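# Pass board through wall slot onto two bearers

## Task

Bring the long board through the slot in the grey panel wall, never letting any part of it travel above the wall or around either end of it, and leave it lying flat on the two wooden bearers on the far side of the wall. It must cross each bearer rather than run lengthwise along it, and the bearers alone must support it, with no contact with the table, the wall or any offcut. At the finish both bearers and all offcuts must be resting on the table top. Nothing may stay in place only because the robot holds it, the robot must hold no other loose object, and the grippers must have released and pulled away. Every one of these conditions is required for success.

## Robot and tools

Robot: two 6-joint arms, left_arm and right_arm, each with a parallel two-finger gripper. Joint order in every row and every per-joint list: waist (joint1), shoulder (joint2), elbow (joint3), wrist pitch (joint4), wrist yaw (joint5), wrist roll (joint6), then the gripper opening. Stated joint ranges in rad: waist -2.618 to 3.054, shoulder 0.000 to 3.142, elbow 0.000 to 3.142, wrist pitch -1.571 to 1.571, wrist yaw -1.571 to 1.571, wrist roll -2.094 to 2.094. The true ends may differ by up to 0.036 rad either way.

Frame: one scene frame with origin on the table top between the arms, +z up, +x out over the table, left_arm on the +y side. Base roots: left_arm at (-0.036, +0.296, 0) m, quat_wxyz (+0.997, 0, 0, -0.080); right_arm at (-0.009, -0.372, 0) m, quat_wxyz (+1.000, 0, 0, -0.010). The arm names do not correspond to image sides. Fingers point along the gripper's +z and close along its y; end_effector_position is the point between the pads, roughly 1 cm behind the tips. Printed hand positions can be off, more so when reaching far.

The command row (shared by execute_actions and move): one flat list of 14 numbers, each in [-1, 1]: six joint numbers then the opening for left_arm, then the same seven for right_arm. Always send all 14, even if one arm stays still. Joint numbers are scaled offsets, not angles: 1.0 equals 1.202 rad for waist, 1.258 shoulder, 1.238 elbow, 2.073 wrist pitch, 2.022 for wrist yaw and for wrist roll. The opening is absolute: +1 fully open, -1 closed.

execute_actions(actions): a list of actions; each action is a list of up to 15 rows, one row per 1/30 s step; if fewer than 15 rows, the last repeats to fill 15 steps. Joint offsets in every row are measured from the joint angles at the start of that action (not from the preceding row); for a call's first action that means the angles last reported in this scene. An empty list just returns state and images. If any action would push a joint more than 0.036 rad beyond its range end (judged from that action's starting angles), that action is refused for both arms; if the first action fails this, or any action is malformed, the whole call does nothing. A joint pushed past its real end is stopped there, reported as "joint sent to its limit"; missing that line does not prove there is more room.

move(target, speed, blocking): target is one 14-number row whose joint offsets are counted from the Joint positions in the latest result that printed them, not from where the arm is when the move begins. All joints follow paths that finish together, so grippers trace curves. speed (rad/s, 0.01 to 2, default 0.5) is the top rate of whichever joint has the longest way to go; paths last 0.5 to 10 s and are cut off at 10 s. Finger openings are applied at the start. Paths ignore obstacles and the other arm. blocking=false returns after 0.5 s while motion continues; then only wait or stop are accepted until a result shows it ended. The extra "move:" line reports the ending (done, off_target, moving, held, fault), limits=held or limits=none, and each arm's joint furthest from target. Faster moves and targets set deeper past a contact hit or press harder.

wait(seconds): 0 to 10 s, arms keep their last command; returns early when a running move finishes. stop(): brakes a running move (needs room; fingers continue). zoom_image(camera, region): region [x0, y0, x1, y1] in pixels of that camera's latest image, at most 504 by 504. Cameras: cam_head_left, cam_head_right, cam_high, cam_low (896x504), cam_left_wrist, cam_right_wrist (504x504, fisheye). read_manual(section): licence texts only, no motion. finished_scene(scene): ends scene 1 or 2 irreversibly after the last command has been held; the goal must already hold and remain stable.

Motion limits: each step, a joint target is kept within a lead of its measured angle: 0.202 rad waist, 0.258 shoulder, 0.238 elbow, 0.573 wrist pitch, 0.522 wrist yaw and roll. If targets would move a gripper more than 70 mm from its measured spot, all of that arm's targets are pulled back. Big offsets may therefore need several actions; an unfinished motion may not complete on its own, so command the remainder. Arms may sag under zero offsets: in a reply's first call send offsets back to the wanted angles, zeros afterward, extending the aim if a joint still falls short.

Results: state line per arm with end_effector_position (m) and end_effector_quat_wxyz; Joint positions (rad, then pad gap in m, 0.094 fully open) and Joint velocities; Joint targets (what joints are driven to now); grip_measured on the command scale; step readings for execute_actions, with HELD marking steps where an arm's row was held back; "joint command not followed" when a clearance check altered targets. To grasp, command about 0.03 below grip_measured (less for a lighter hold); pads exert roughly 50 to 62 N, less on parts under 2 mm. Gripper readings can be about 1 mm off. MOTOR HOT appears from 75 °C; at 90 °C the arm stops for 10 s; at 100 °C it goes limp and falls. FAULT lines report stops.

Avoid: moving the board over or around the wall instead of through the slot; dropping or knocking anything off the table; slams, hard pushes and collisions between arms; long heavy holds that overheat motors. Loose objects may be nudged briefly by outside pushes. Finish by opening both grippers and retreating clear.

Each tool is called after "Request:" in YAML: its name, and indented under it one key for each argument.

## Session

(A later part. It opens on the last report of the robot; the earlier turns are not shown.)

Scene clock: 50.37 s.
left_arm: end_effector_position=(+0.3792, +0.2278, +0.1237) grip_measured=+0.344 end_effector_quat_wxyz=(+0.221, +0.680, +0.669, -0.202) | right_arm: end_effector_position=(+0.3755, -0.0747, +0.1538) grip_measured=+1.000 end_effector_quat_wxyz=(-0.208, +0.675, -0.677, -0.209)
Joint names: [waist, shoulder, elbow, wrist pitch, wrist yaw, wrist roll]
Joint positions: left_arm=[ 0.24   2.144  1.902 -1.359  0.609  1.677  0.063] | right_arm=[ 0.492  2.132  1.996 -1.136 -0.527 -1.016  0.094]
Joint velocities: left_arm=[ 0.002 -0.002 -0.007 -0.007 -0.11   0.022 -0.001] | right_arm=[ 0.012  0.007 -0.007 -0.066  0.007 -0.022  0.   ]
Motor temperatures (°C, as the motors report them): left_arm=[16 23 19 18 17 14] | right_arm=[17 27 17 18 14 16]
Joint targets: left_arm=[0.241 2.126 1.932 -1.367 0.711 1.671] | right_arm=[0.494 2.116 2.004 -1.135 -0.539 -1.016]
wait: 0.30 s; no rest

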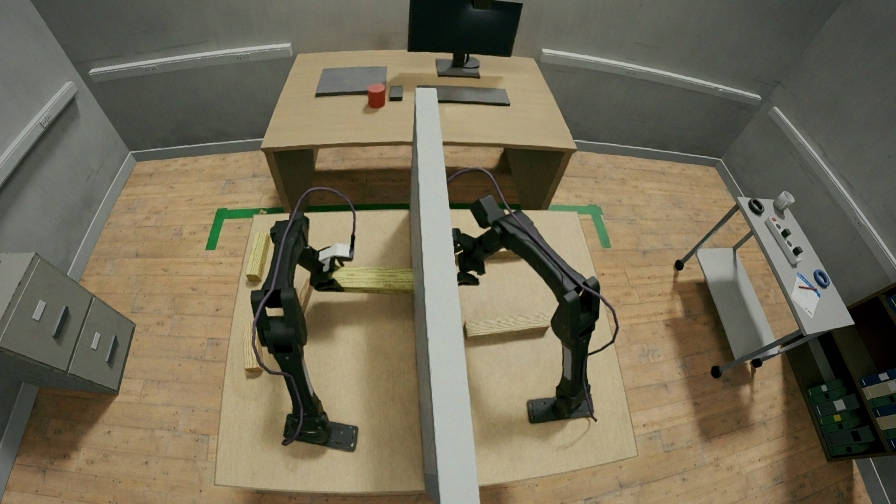

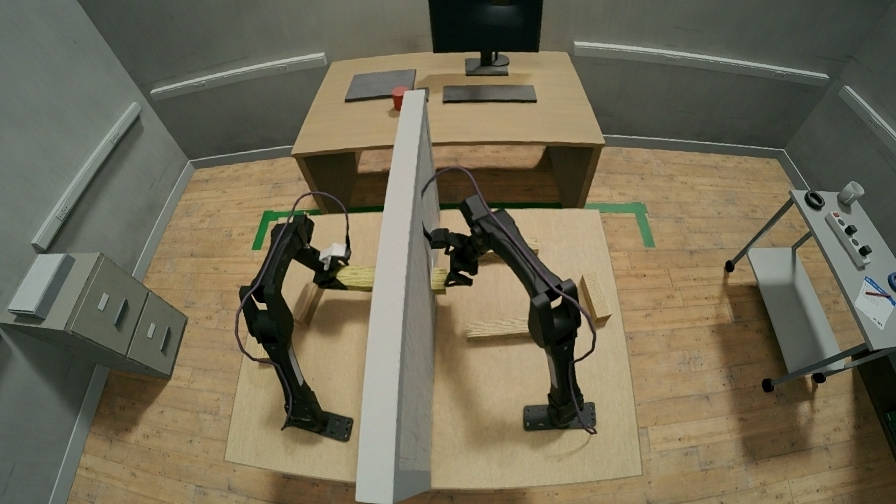

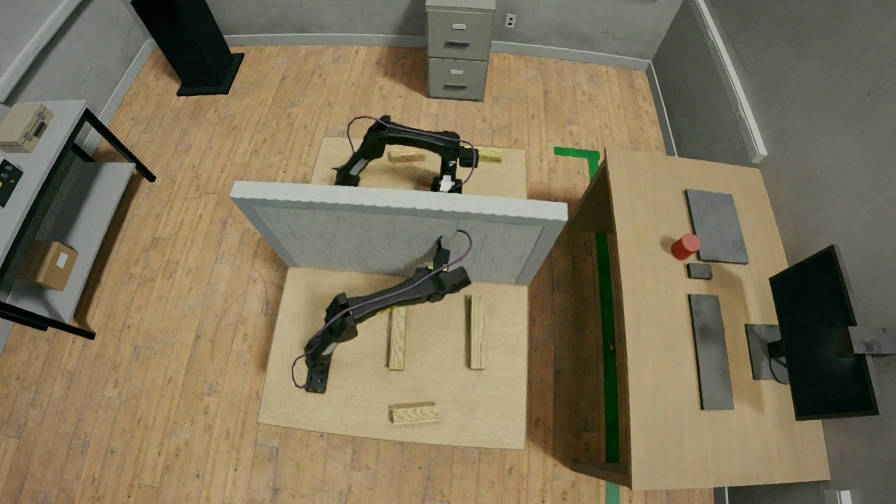

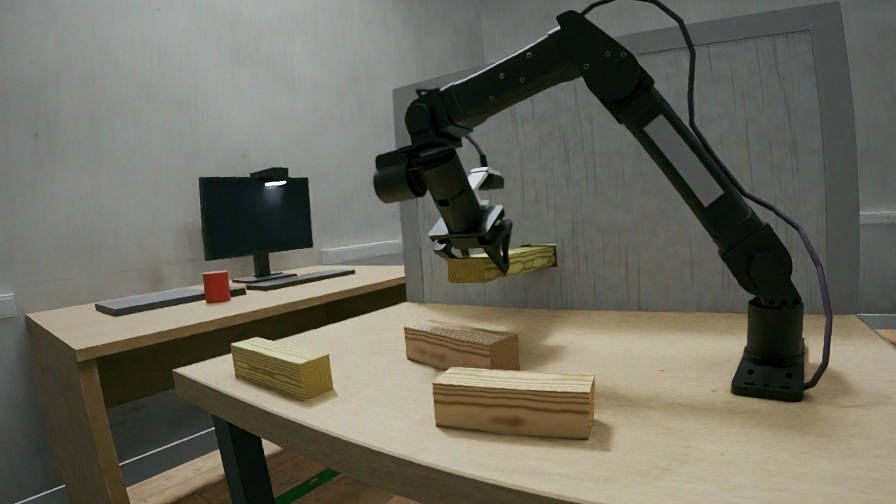

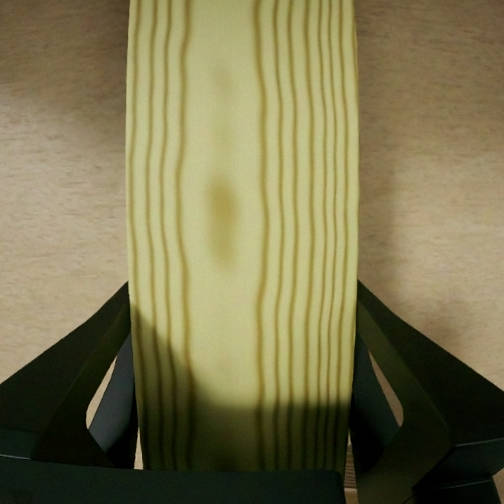

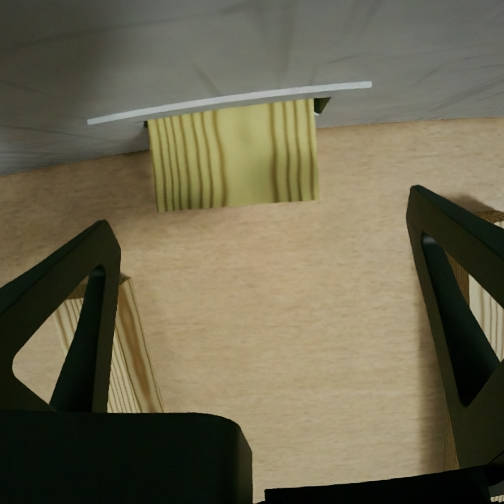

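Request:
execute_actions:
  actions:
    - [ [-0.0224,-0.0148,0.0246,-0.0009,0.0539,-0.0082,0.0, 0.0087,-0.0183,-0.0150,0.0096,-0.0024,0.0050,1], [-0.0480,-0.0151,0.0250,0.0058,0.0558,-0.0203,0.0, 0.0118,-0.0223,-0.0285,0.0207,-0.0010,0.0098,1], [-0.0598,-0.0151,0.0250,0.0136,0.0555,-0.0340,0.0, 0.0132,-0.0273,-0.0452,0.0335,0.0006,0.0153,1], [-0.0725,-0.0151,0.0250,0.0221,0.0548,-0.0485,0.0, 0.0148,-0.0330,-0.0642,0.0470,0.0024,0.0211,1], [-0.0854,-0.0151,0.0250,0.0307,0.0539,-0.0627,0.0, 0.0164,-0.0391,-0.0844,0.0607,0.0041,0.0270,1], [-0.0976,-0.0151,0.0250,0.0390,0.0529,-0.0762,0.0, 0.0179,-0.0452,-0.1048,0.0737,0.0057,0.0326,1], [-0.1085,-0.0151,0.0250,0.0464,0.0517,-0.0879,0.0, 0.0192,-0.0510,-0.1242,0.0851,0.0072,0.0376,1], [-0.1173,-0.0151,0.0250,0.0526,0.0504,-0.0973,0.0, 0.0203,-0.0562,-0.1417,0.0945,0.0083,0.0416,1], [-0.1238,-0.0151,0.0250,0.0572,0.0493,-0.1038,0.0, 0.0211,-0.0607,-0.1565,0.1012,0.0092,0.0445,1], [-0.1274,-0.0151,0.0250,0.0598,0.0482,-0.1068,0.0, 0.0215,-0.0640,-0.1675,0.1047,0.0096,0.0460,1], [-0.1280,-0.0151,0.0250,0.0605,0.0472,-0.1065,0.0, 0.0216,-0.0660,-0.1743,0.1051,0.0097,0.0462,1], [-0.1255,-0.0151,0.0250,0.0590,0.0465,-0.1026,0.0, 0.0213,-0.0668,-0.1769,0.1020,0.0093,0.0448,1], [-0.1204,-0.0151,0.0250,0.0556,0.0460,-0.0956,0.0, 0.0206,-0.0662,-0.1748,0.0959,0.0085,0.0422,1], [-0.1281,-0.0151,0.0250,0.0533,0.0490,-0.0910,0.0, 0.0217,-0.0653,-0.1721,0.0914,0.0080,0.0405,1], [-0.1408,-0.0151,0.0250,0.0533,0.0518,-0.0910,0.0, 0.0219,-0.0653,-0.1721,0.0914,0.0080,0.0405,1] ]

Request:
wait:
  seconds: 0.3

Request:
zoom_image:
  camera: "cam_low"
  region: [516, 238, 564, 274]

Scene clock: 53.53 s.
left_arm: end_effector_position=(+0.3833, +0.1560, +0.1245) grip_measured=+0.344 end_effector_quat_wxyz=(+0.221, +0.689, +0.658, -0.207) | right_arm: end_effector_position=(+0.3661, -0.0737, +0.1241) grip_measured=+1.000 end_effector_quat_wxyz=(-0.206, +0.657, -0.695, -0.206)
Joint names: [waist, shoulder, elbow, wrist pitch, wrist yaw, wrist roll]
Joint positions: left_arm=[ 0.07   2.144  1.902 -1.259  0.612  1.503  0.063] | right_arm=[ 0.509  2.077  1.794 -0.967 -0.506 -0.943  0.094]
Joint velocities: left_arm=[ 0.027 -0.007 -0.007  0.066  0.007 -0.022  0.   ] | right_arm=[ 0.007  0.002 -0.002 -0.022 -0.051  0.081  0.   ]
Motor temperatures (°C, as the motors report them): left_arm=[16 24 19 18 17 14] | right_arm=[17 27 17 18 14 16]
Joint targets: left_arm=[0.071 2.125 1.933 -1.249 0.713 1.493] | right_arm=[0.518 2.050 1.783 -0.946 -0.511 -0.935]
Step readings (joint positions):
0: left_arm=[0.240 2.144 1.902 -1.359 0.609 1.676] | right_arm=[0.492 2.132 1.996 -1.136 -0.527 -1.016]
1: left_arm=[0.239 2.144 1.902 -1.359 0.609 1.675] | right_arm=[0.492 2.132 1.996 -1.135 -0.527 -1.016]
2: left_arm=[0.234 2.144 1.902 -1.357 0.608 1.669] | right_arm=[0.492 2.131 1.992 -1.128 -0.526 -1.013]
4: left_arm=[0.213 2.144 1.902 -1.343 0.608 1.645] | right_arm=[0.494 2.121 1.966 -1.100 -0.524 -1.004]
8: left_arm=[0.136 2.144 1.902 -1.297 0.608 1.567] | right_arm=[0.503 2.091 1.876 -1.025 -0.516 -0.972]
15: Joint positions above

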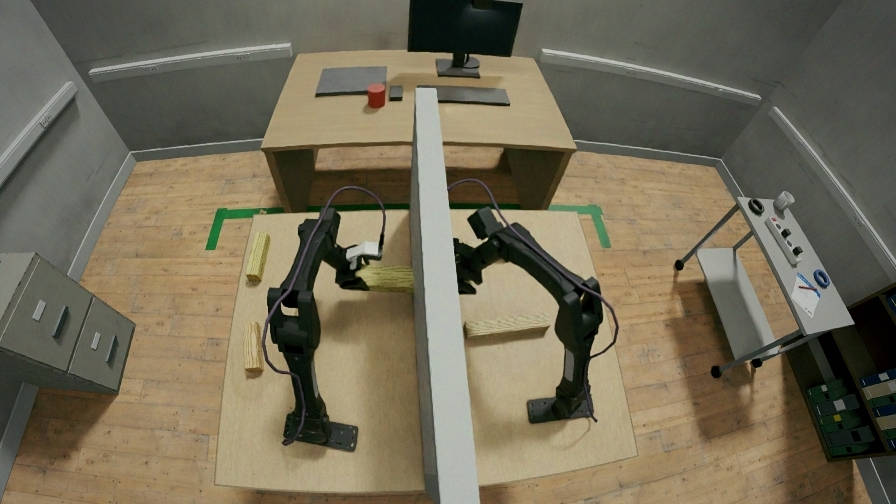

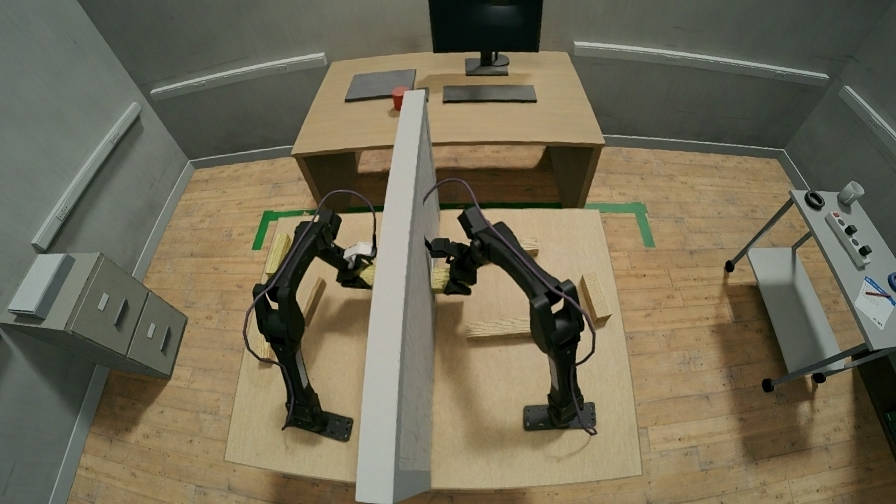

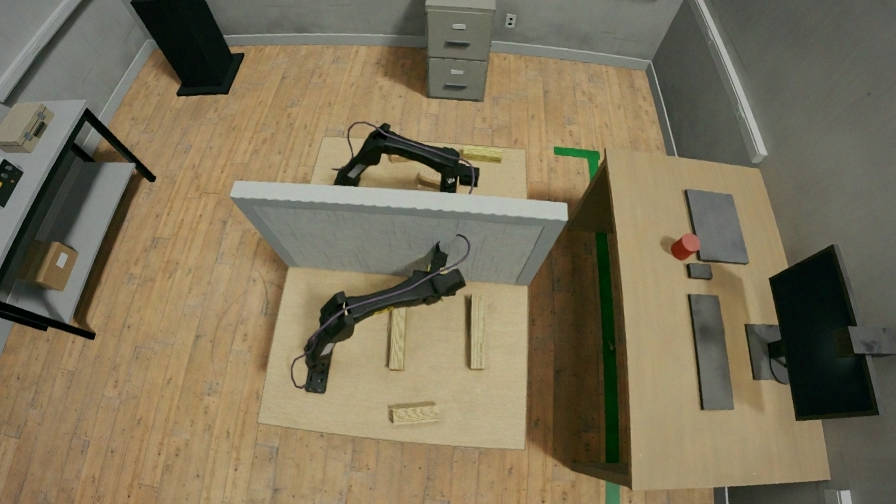

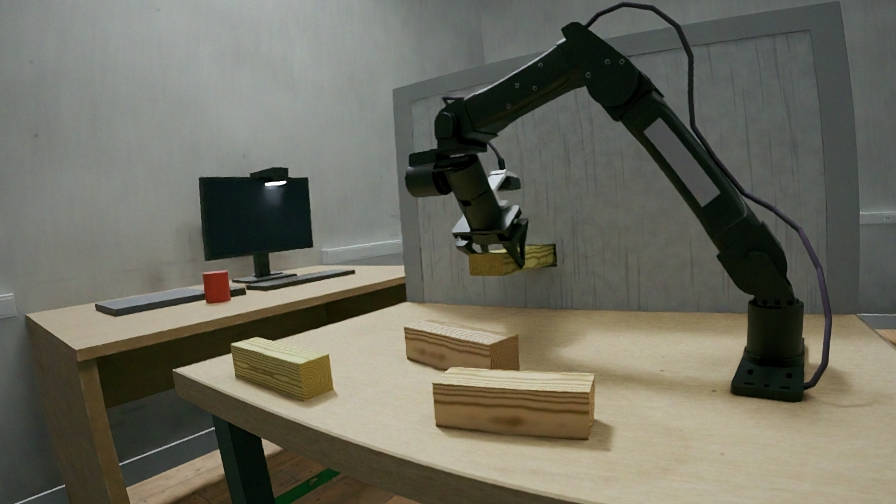

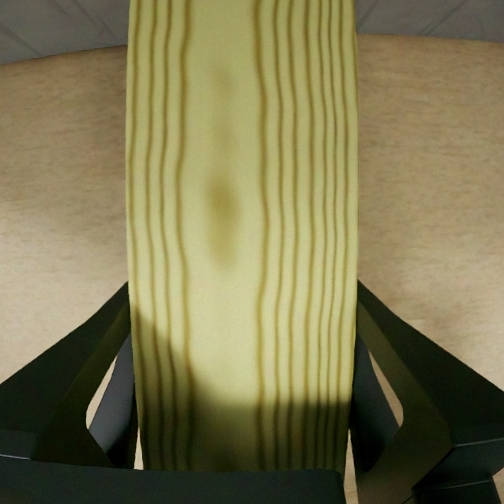

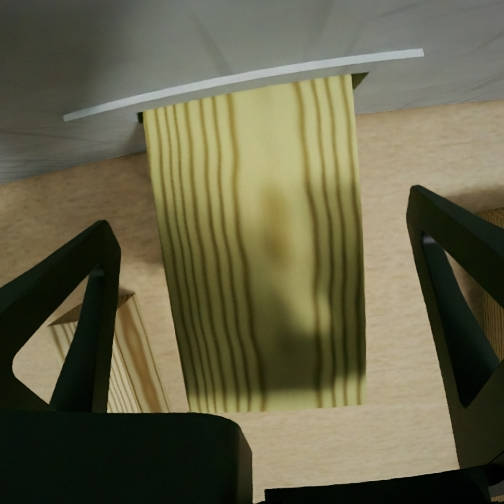

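Scene clock: 53.83 s.
left_arm: end_effector_position=(+0.3838, +0.1563, +0.1245) grip_measured=+0.344 end_effector_quat_wxyz=(+0.221, +0.687, +0.660, -0.207) | right_arm: end_effector_position=(+0.3682, -0.0726, +0.1266) grip_measured=+1.000 end_effector_quat_wxyz=(-0.213, +0.657, -0.694, -0.204)
Joint names: [waist, shoulder, elbow, wrist pitch, wrist yaw, wrist roll]
Joint positions: left_arm=[ 0.071  2.144  1.902 -1.257  0.612  1.499  0.063] | right_arm=[ 0.509  2.073  1.794 -0.956 -0.506 -0.941  0.094]
Joint velocities: left_arm=[-0.012 -0.012 -0.022  0.007 -0.007  0.066 -0.   ] | right_arm=[ 0.012  0.007 -0.007 -0.037 -0.022  0.037  0.   ]
Motor temperatures (°C, as the motors report them): left_arm=[16 24 19 18 17 14] | right_arm=[17 27 17 18 14 16]
Joint targets: left_arm=[0.071 2.125 1.933 -1.249 0.713 1.493] | right_arm=[0.518 2.050 1.783 -0.947 -0.511 -0.935]
wait: 0.30 s; no rest

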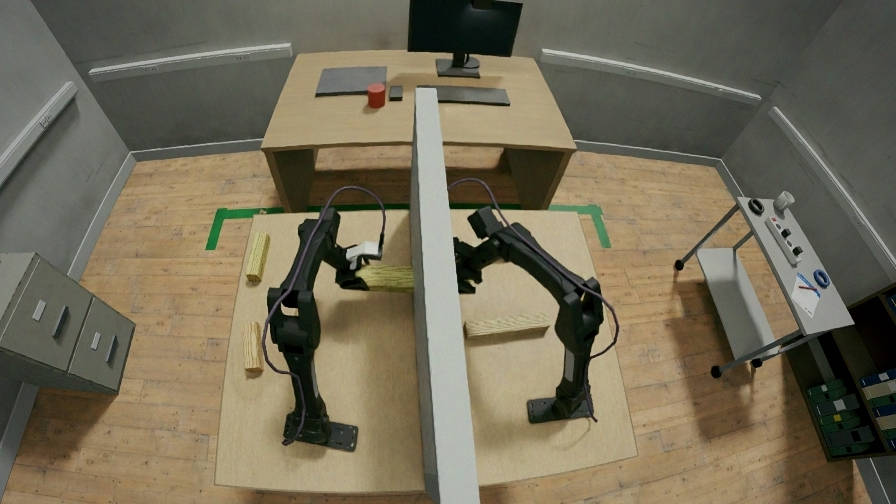

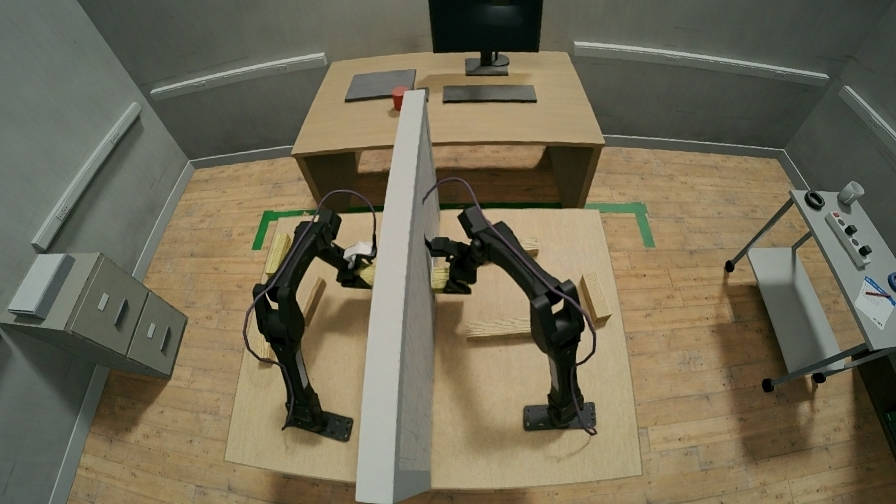

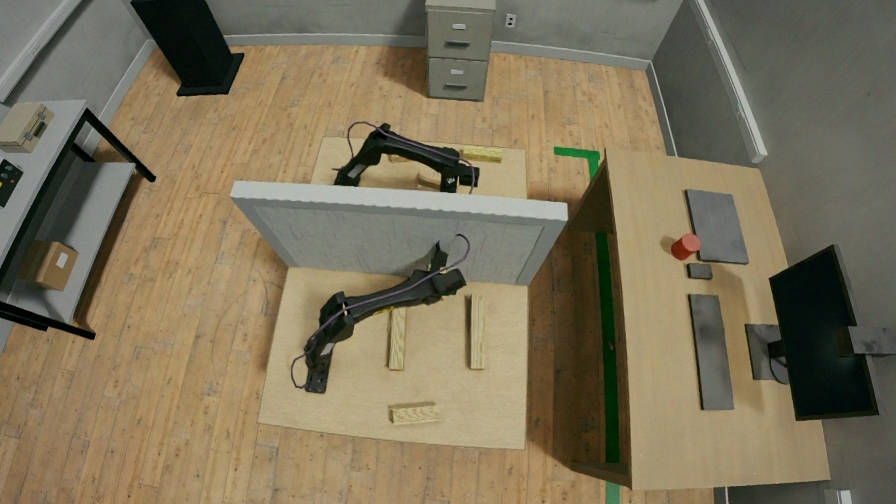

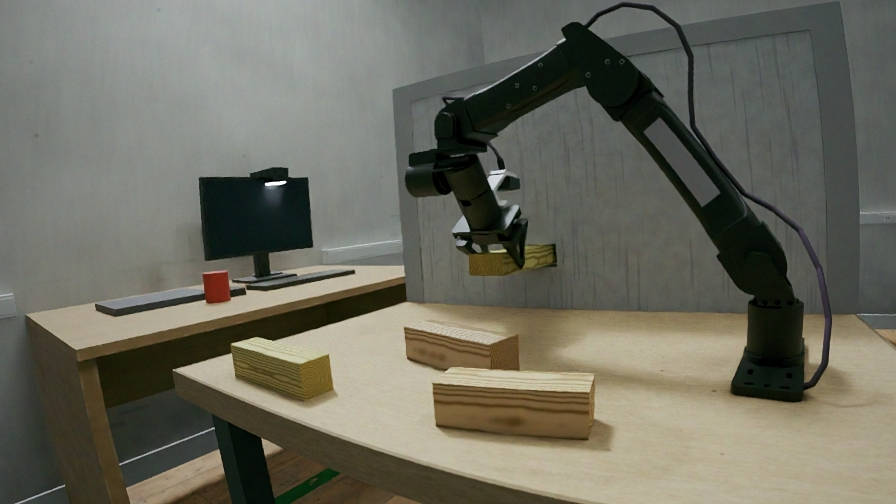

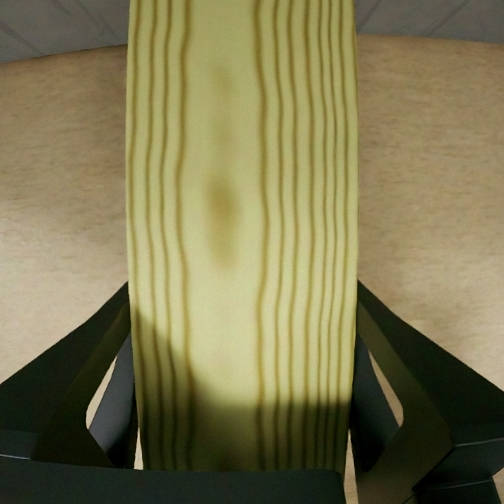

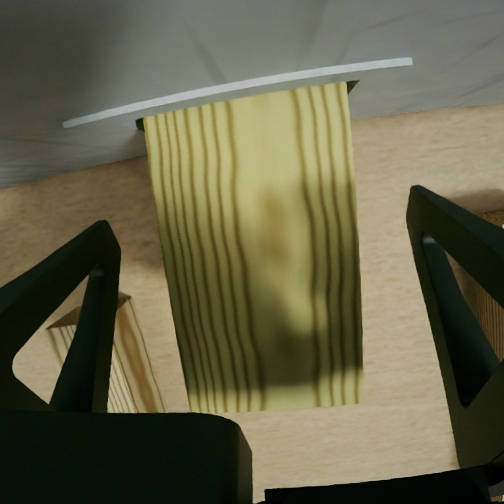

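Region (516, 238, 564, 274) of cam_low's 896x504 image, scaled by 10.500, with more detail than that image has; it fills the top 378 rows of this view, and the rest is white.

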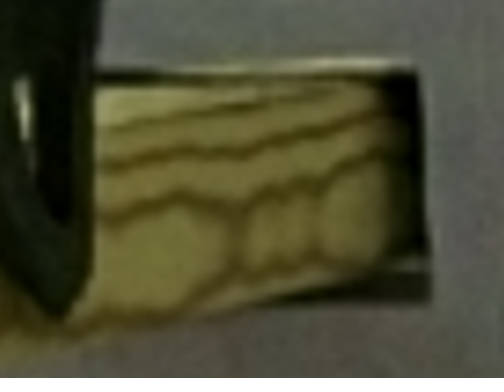

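Request:
execute_actions:
  actions:
    - [ [-0.0213,0.0056,0.0254,0.0072,0.0476,-0.0087,0.0, 0.0075,-0.0155,-0.0109,0.0067,-0.0030,0.0030,1], [-0.0452,0.0095,0.0258,0.0148,0.0471,-0.0218,0.0, 0.0083,-0.0127,-0.0159,0.0120,-0.0040,0.0030,1], [-0.0562,0.0095,0.0258,0.0238,0.0453,-0.0368,0.0, 0.0092,-0.0127,-0.0222,0.0180,-0.0040,0.0030,1], [-0.0681,0.0048,0.0258,0.0334,0.0430,-0.0525,0.0, 0.0100,-0.0127,-0.0293,0.0243,-0.0040,0.0030,1], [-0.0801,0.0008,0.0258,0.0432,0.0404,-0.0680,0.0, 0.0108,-0.0127,-0.0369,0.0306,-0.0040,0.0030,1], [-0.0915,-0.0048,0.0258,0.0526,0.0377,-0.0827,0.0, 0.0116,-0.0127,-0.0445,0.0365,-0.0040,0.0030,1], [-0.1017,-0.0107,0.0258,0.0611,0.0351,-0.0955,0.0, 0.0121,-0.0127,-0.0518,0.0416,-0.0040,0.0030,1], [-0.1100,-0.0107,0.0258,0.0681,0.0321,-0.1056,0.0, 0.0121,-0.0127,-0.0583,0.0457,-0.0040,0.0030,1], [-0.1160,-0.0107,0.0258,0.0732,0.0296,-0.1127,0.0, 0.0121,-0.0127,-0.0639,0.0486,-0.0040,0.0030,1], [-0.1194,-0.0107,0.0258,0.0762,0.0275,-0.1161,0.0, 0.0121,-0.0127,-0.0680,0.0499,-0.0040,0.0030,1], [-0.1199,-0.0107,0.0258,0.0769,0.0261,-0.1157,0.0, 0.0121,-0.0127,-0.0706,0.0498,-0.0040,0.0030,1], [-0.1176,-0.0107,0.0258,0.0752,0.0253,-0.1115,0.0, 0.0121,-0.0127,-0.0715,0.0481,-0.0040,0.0030,1], [-0.1128,-0.0107,0.0258,0.0713,0.0253,-0.1038,0.0, 0.0121,-0.0127,-0.0707,0.0450,-0.0040,0.0030,1], [-0.1200,-0.0107,0.0258,0.0687,0.0316,-0.1007,0.0, 0.0121,-0.0127,-0.0697,0.0430,-0.0040,0.0030,1], [-0.1320,-0.0107,0.0258,0.0687,0.0370,-0.0988,0.0, 0.0121,-0.0127,-0.0697,0.0430,-0.0040,0.0030,1] ]

Request:
wait:
  seconds: 0.3

Request:
zoom_image:
  camera: "cam_low"
  region: [480, 160, 600, 290]

Scene clock: 57.00 s.
left_arm: end_effector_position=(+0.3810, +0.0877, +0.1217) grip_measured=+0.344 end_effector_quat_wxyz=(+0.220, +0.688, +0.659, -0.209) | right_arm: end_effector_position=(+0.3660, -0.0708, +0.1087) grip_measured=+1.000 end_effector_quat_wxyz=(-0.214, +0.659, -0.692, -0.204)
Joint names: [waist, shoulder, elbow, wrist pitch, wrist yaw, wrist roll]
Joint positions: left_arm=[-0.089  2.153  1.902 -1.143  0.594  1.31   0.063] | right_arm=[ 0.515  2.073  1.721 -0.88  -0.506 -0.94   0.094]
Joint velocities: left_arm=[-0.022 -0.002 -0.007  0.037 -0.007 -0.051 -0.   ] | right_arm=[-0.002 -0.027 -0.007  0.022  0.022 -0.051  0.   ]
Motor temperatures (°C, as the motors report them): left_arm=[16 24 19 18 17 14] | right_arm=[17 28 17 18 14 16]
Joint targets: left_arm=[-0.088 2.130 1.934 -1.115 0.687 1.299] | right_arm=[0.524 2.057 1.708 -0.867 -0.514 -0.934]
Step readings (joint positions):
0: left_arm=[0.071 2.144 1.902 -1.257 0.612 1.498] | right_arm=[0.509 2.073 1.794 -0.955 -0.506 -0.940]
1: left_arm=[0.069 2.145 1.902 -1.257 0.612 1.496] | right_arm=[0.509 2.073 1.794 -0.954 -0.506 -0.940]
2: left_arm=[0.065 2.146 1.902 -1.254 0.611 1.490] | right_arm=[0.509 2.073 1.794 -0.953 -0.506 -0.940]
4: left_arm=[0.046 2.151 1.902 -1.243 0.607 1.465] | right_arm=[0.509 2.073 1.789 -0.940 -0.506 -0.940]
8: left_arm=[-0.025 2.153 1.902 -1.194 0.601 1.383] | right_arm=[0.511 2.073 1.755 -0.903 -0.506 -0.940]
15: Joint positions above

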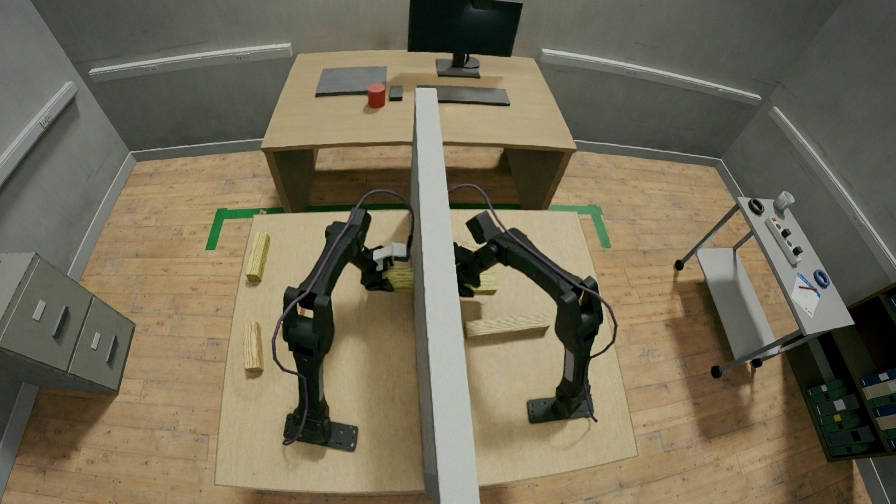

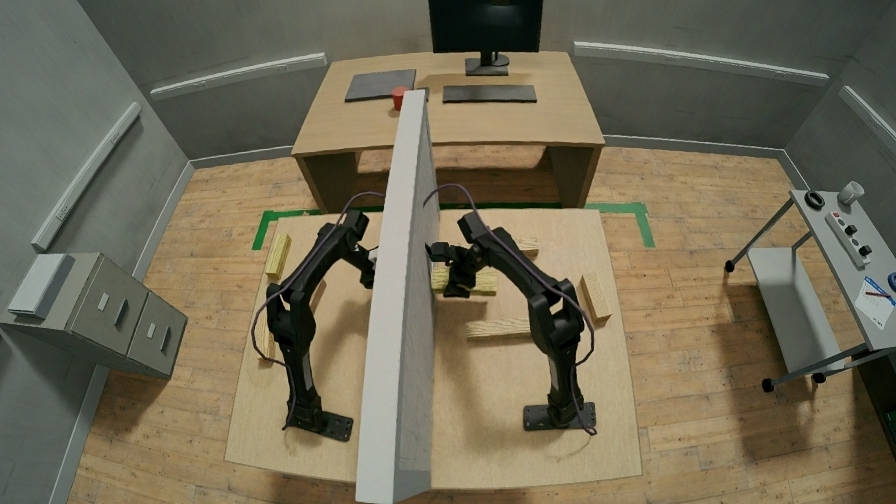

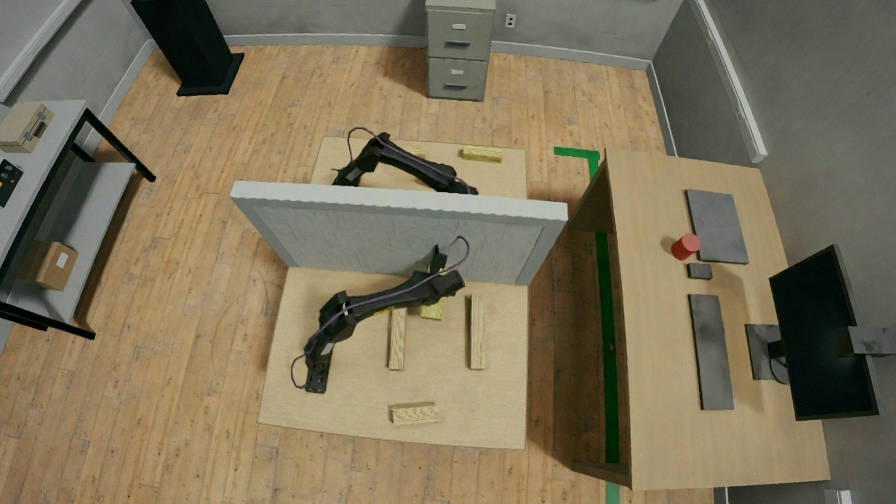

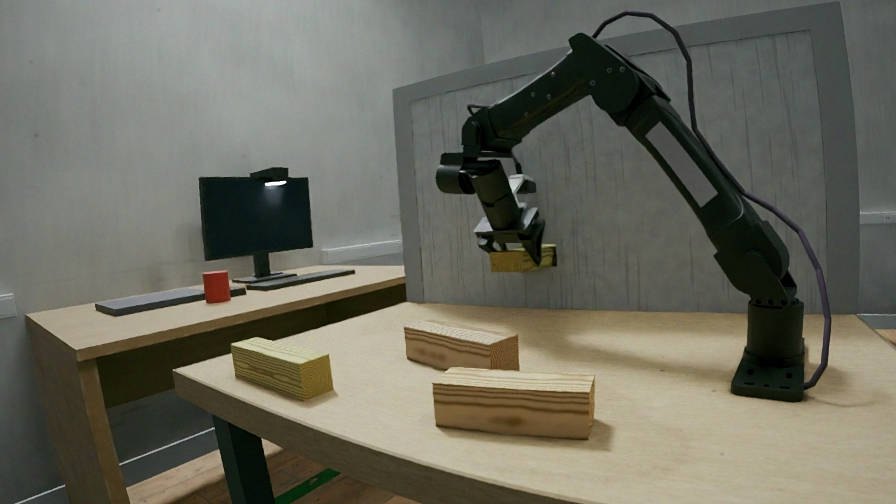

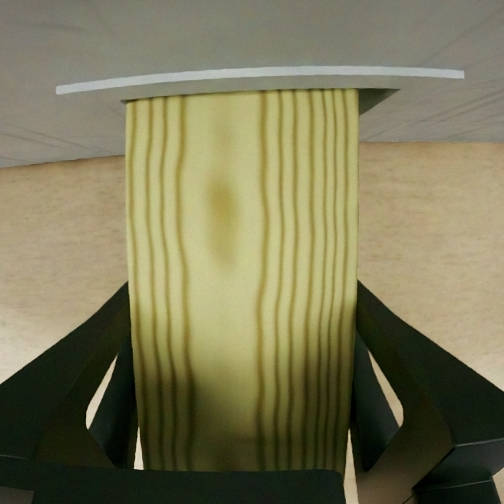

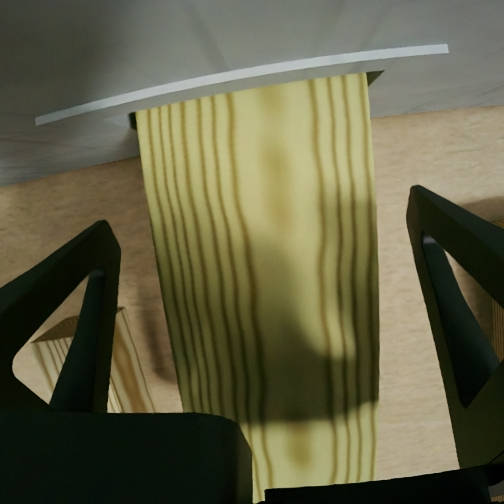

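Scene clock: 57.30 s.
left_arm: end_effector_position=(+0.3812, +0.0879, +0.1217) grip_measured=+0.344 end_effector_quat_wxyz=(+0.220, +0.687, +0.660, -0.209) | right_arm: end_effector_position=(+0.3668, -0.0703, +0.1090) grip_measured=+1.000 end_effector_quat_wxyz=(-0.216, +0.659, -0.691, -0.204)
Joint names: [waist, shoulder, elbow, wrist pitch, wrist yaw, wrist roll]
Joint positions: left_arm=[-0.089  2.153  1.902 -1.142  0.594  1.307  0.063] | right_arm=[ 0.515  2.073  1.721 -0.876 -0.506 -0.94   0.094]
Joint velocities: left_arm=[ 0.017  0.012 -0.002  0.007  0.007  0.037 -0.001] | right_arm=[-0.007  0.002 -0.017  0.022  0.037 -0.037  0.   ]
Motor temperatures (°C, as the motors report them): left_arm=[16 24 19 18 17 14] | right_arm=[17 28 17 18 14 16]
Joint targets: left_arm=[-0.088 2.130 1.934 -1.115 0.687 1.299] | right_arm=[0.524 2.057 1.708 -0.867 -0.514 -0.934]
wait: 0.30 s; at rest by 0.27 s

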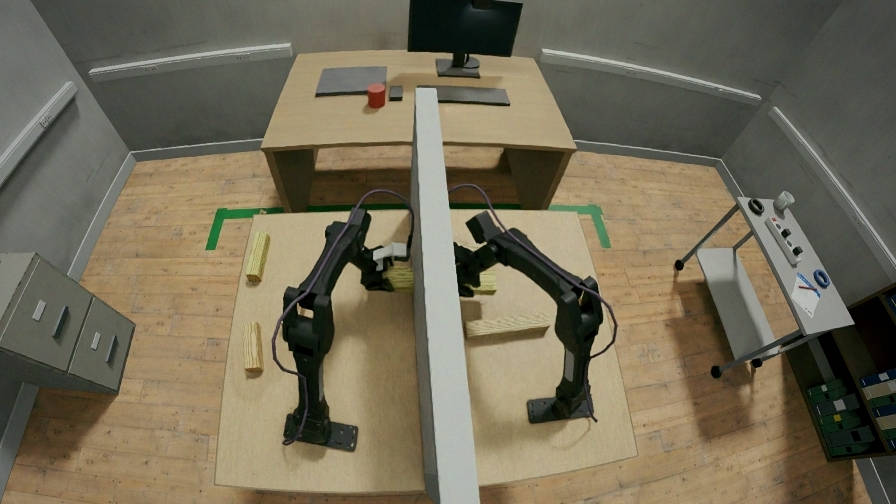

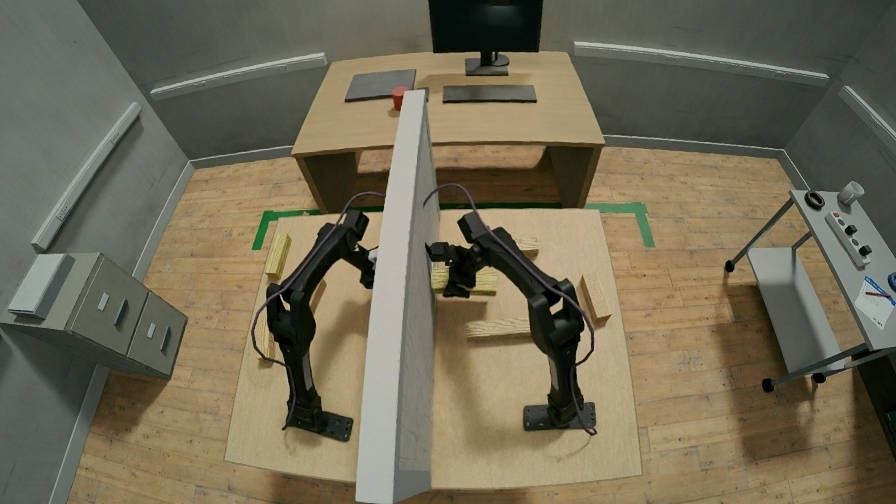

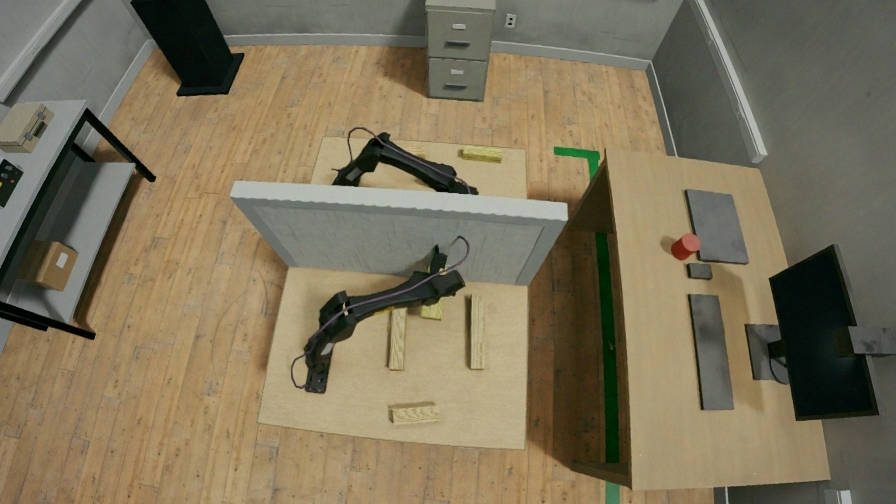

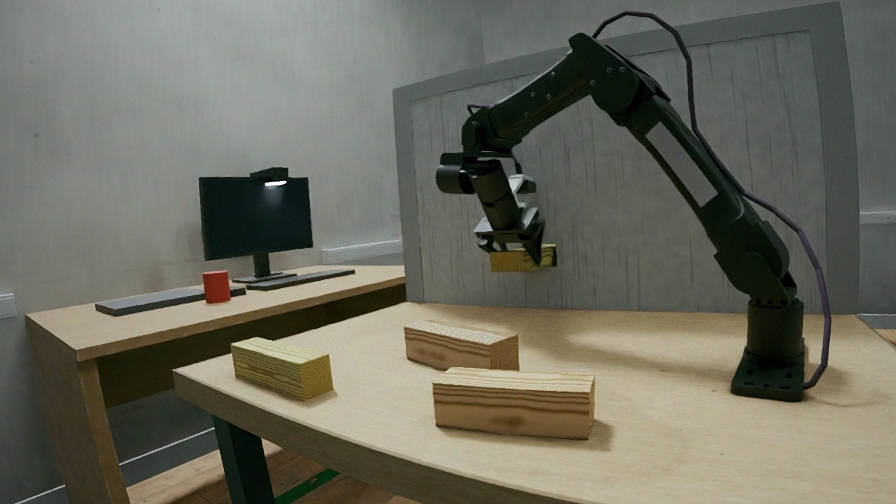

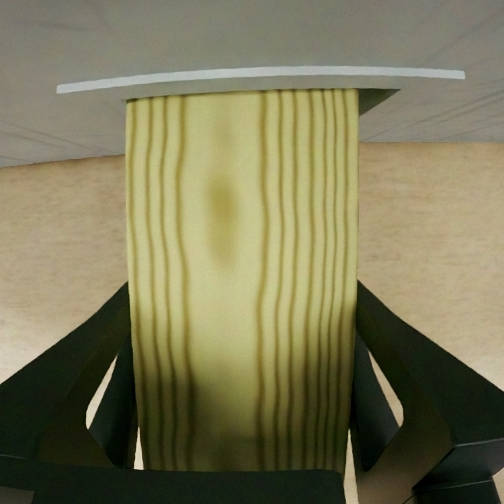

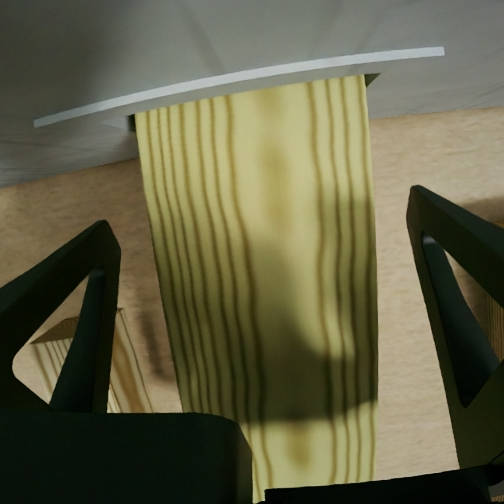

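Region (480, 160, 600, 290) of cam_low's 896x504 image, scaled by 3.877, with more detail than that image has; it fills the left 465 columns of this view, and the rest is white.

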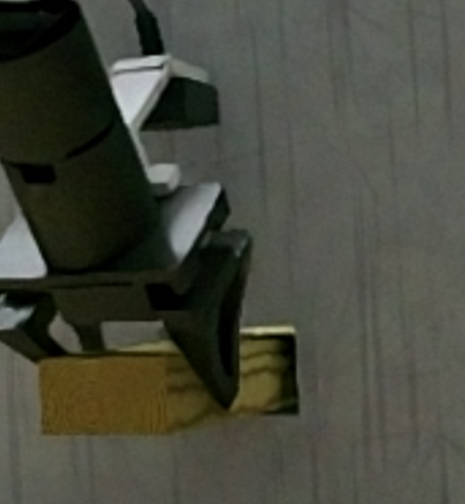

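Request:
execute_actions:
  actions: []

Scene clock: 57.90 s.
left_arm: end_effector_position=(+0.3812, +0.0879, +0.1217) grip_measured=+0.344 end_effector_quat_wxyz=(+0.220, +0.687, +0.660, -0.209) | right_arm: end_effector_position=(+0.3669, -0.0703, +0.1090) grip_measured=+1.000 end_effector_quat_wxyz=(-0.216, +0.659, -0.691, -0.204)
Joint names: [waist, shoulder, elbow, wrist pitch, wrist yaw, wrist roll]
Joint positions: left_arm=[-0.089  2.153  1.902 -1.142  0.594  1.307  0.063] | right_arm=[ 0.515  2.073  1.721 -0.876 -0.506 -0.94   0.094]
Joint velocities: left_arm=[-0.032 -0.012  0.002  0.007  0.037  0.022 -0.   ] | right_arm=[-0.007 -0.017  0.002  0.037 -0.007 -0.022  0.   ]
Motor temperatures (°C, as the motors report them): left_arm=[16 24 19 18 17 14] | right_arm=[17 28 17 18 14 16]
Joint targets: left_arm=[-0.088 2.130 1.934 -1.115 0.687 1.299] | right_arm=[0.524 2.057 1.708 -0.867 -0.514 -0.934]

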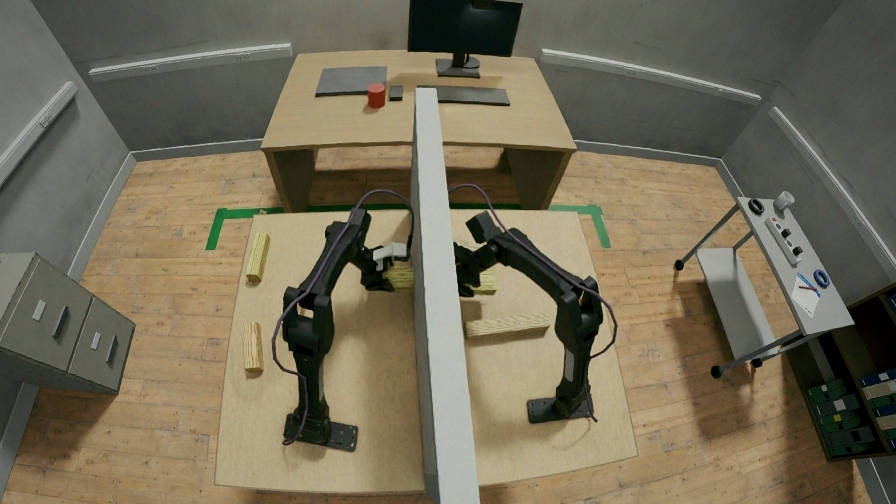

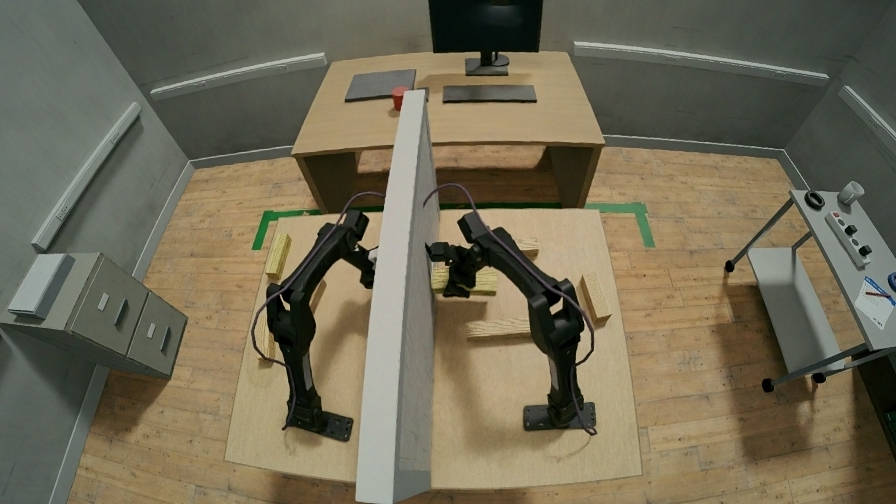

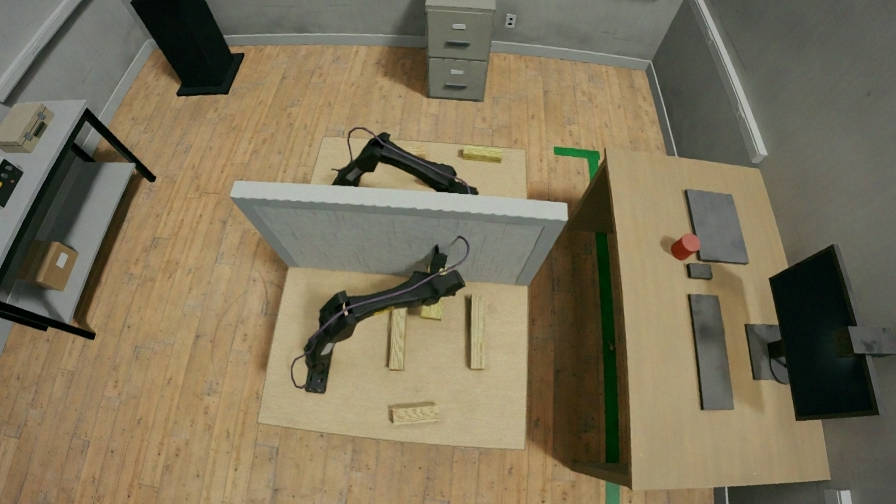

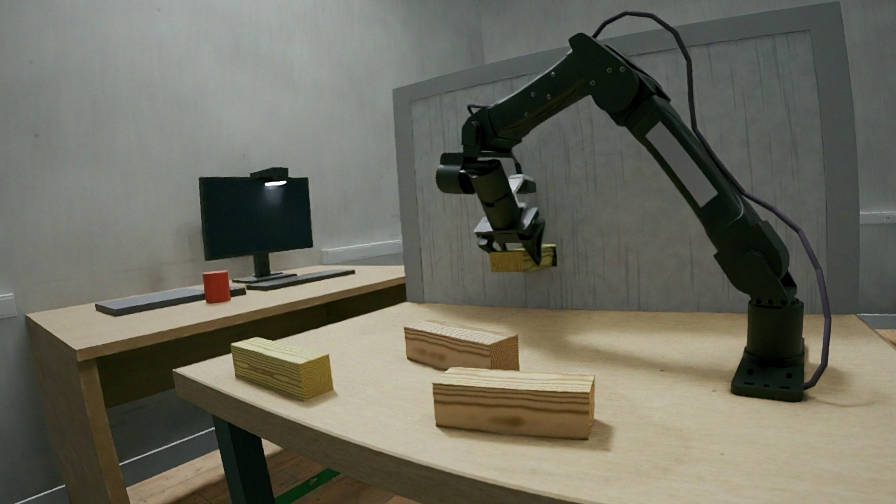

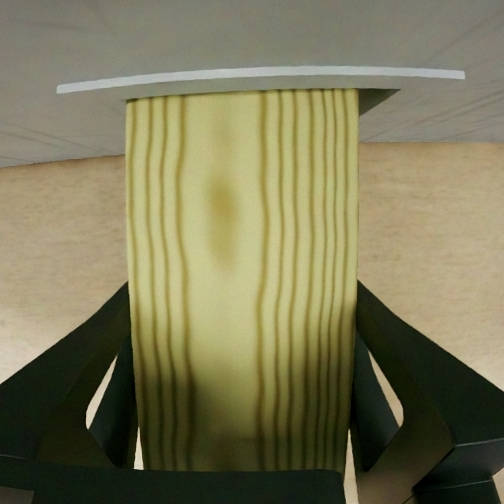

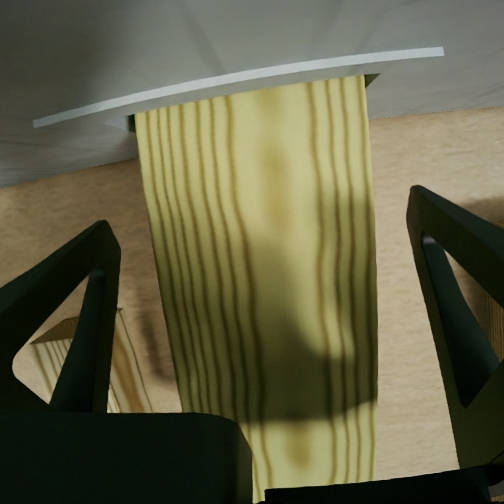

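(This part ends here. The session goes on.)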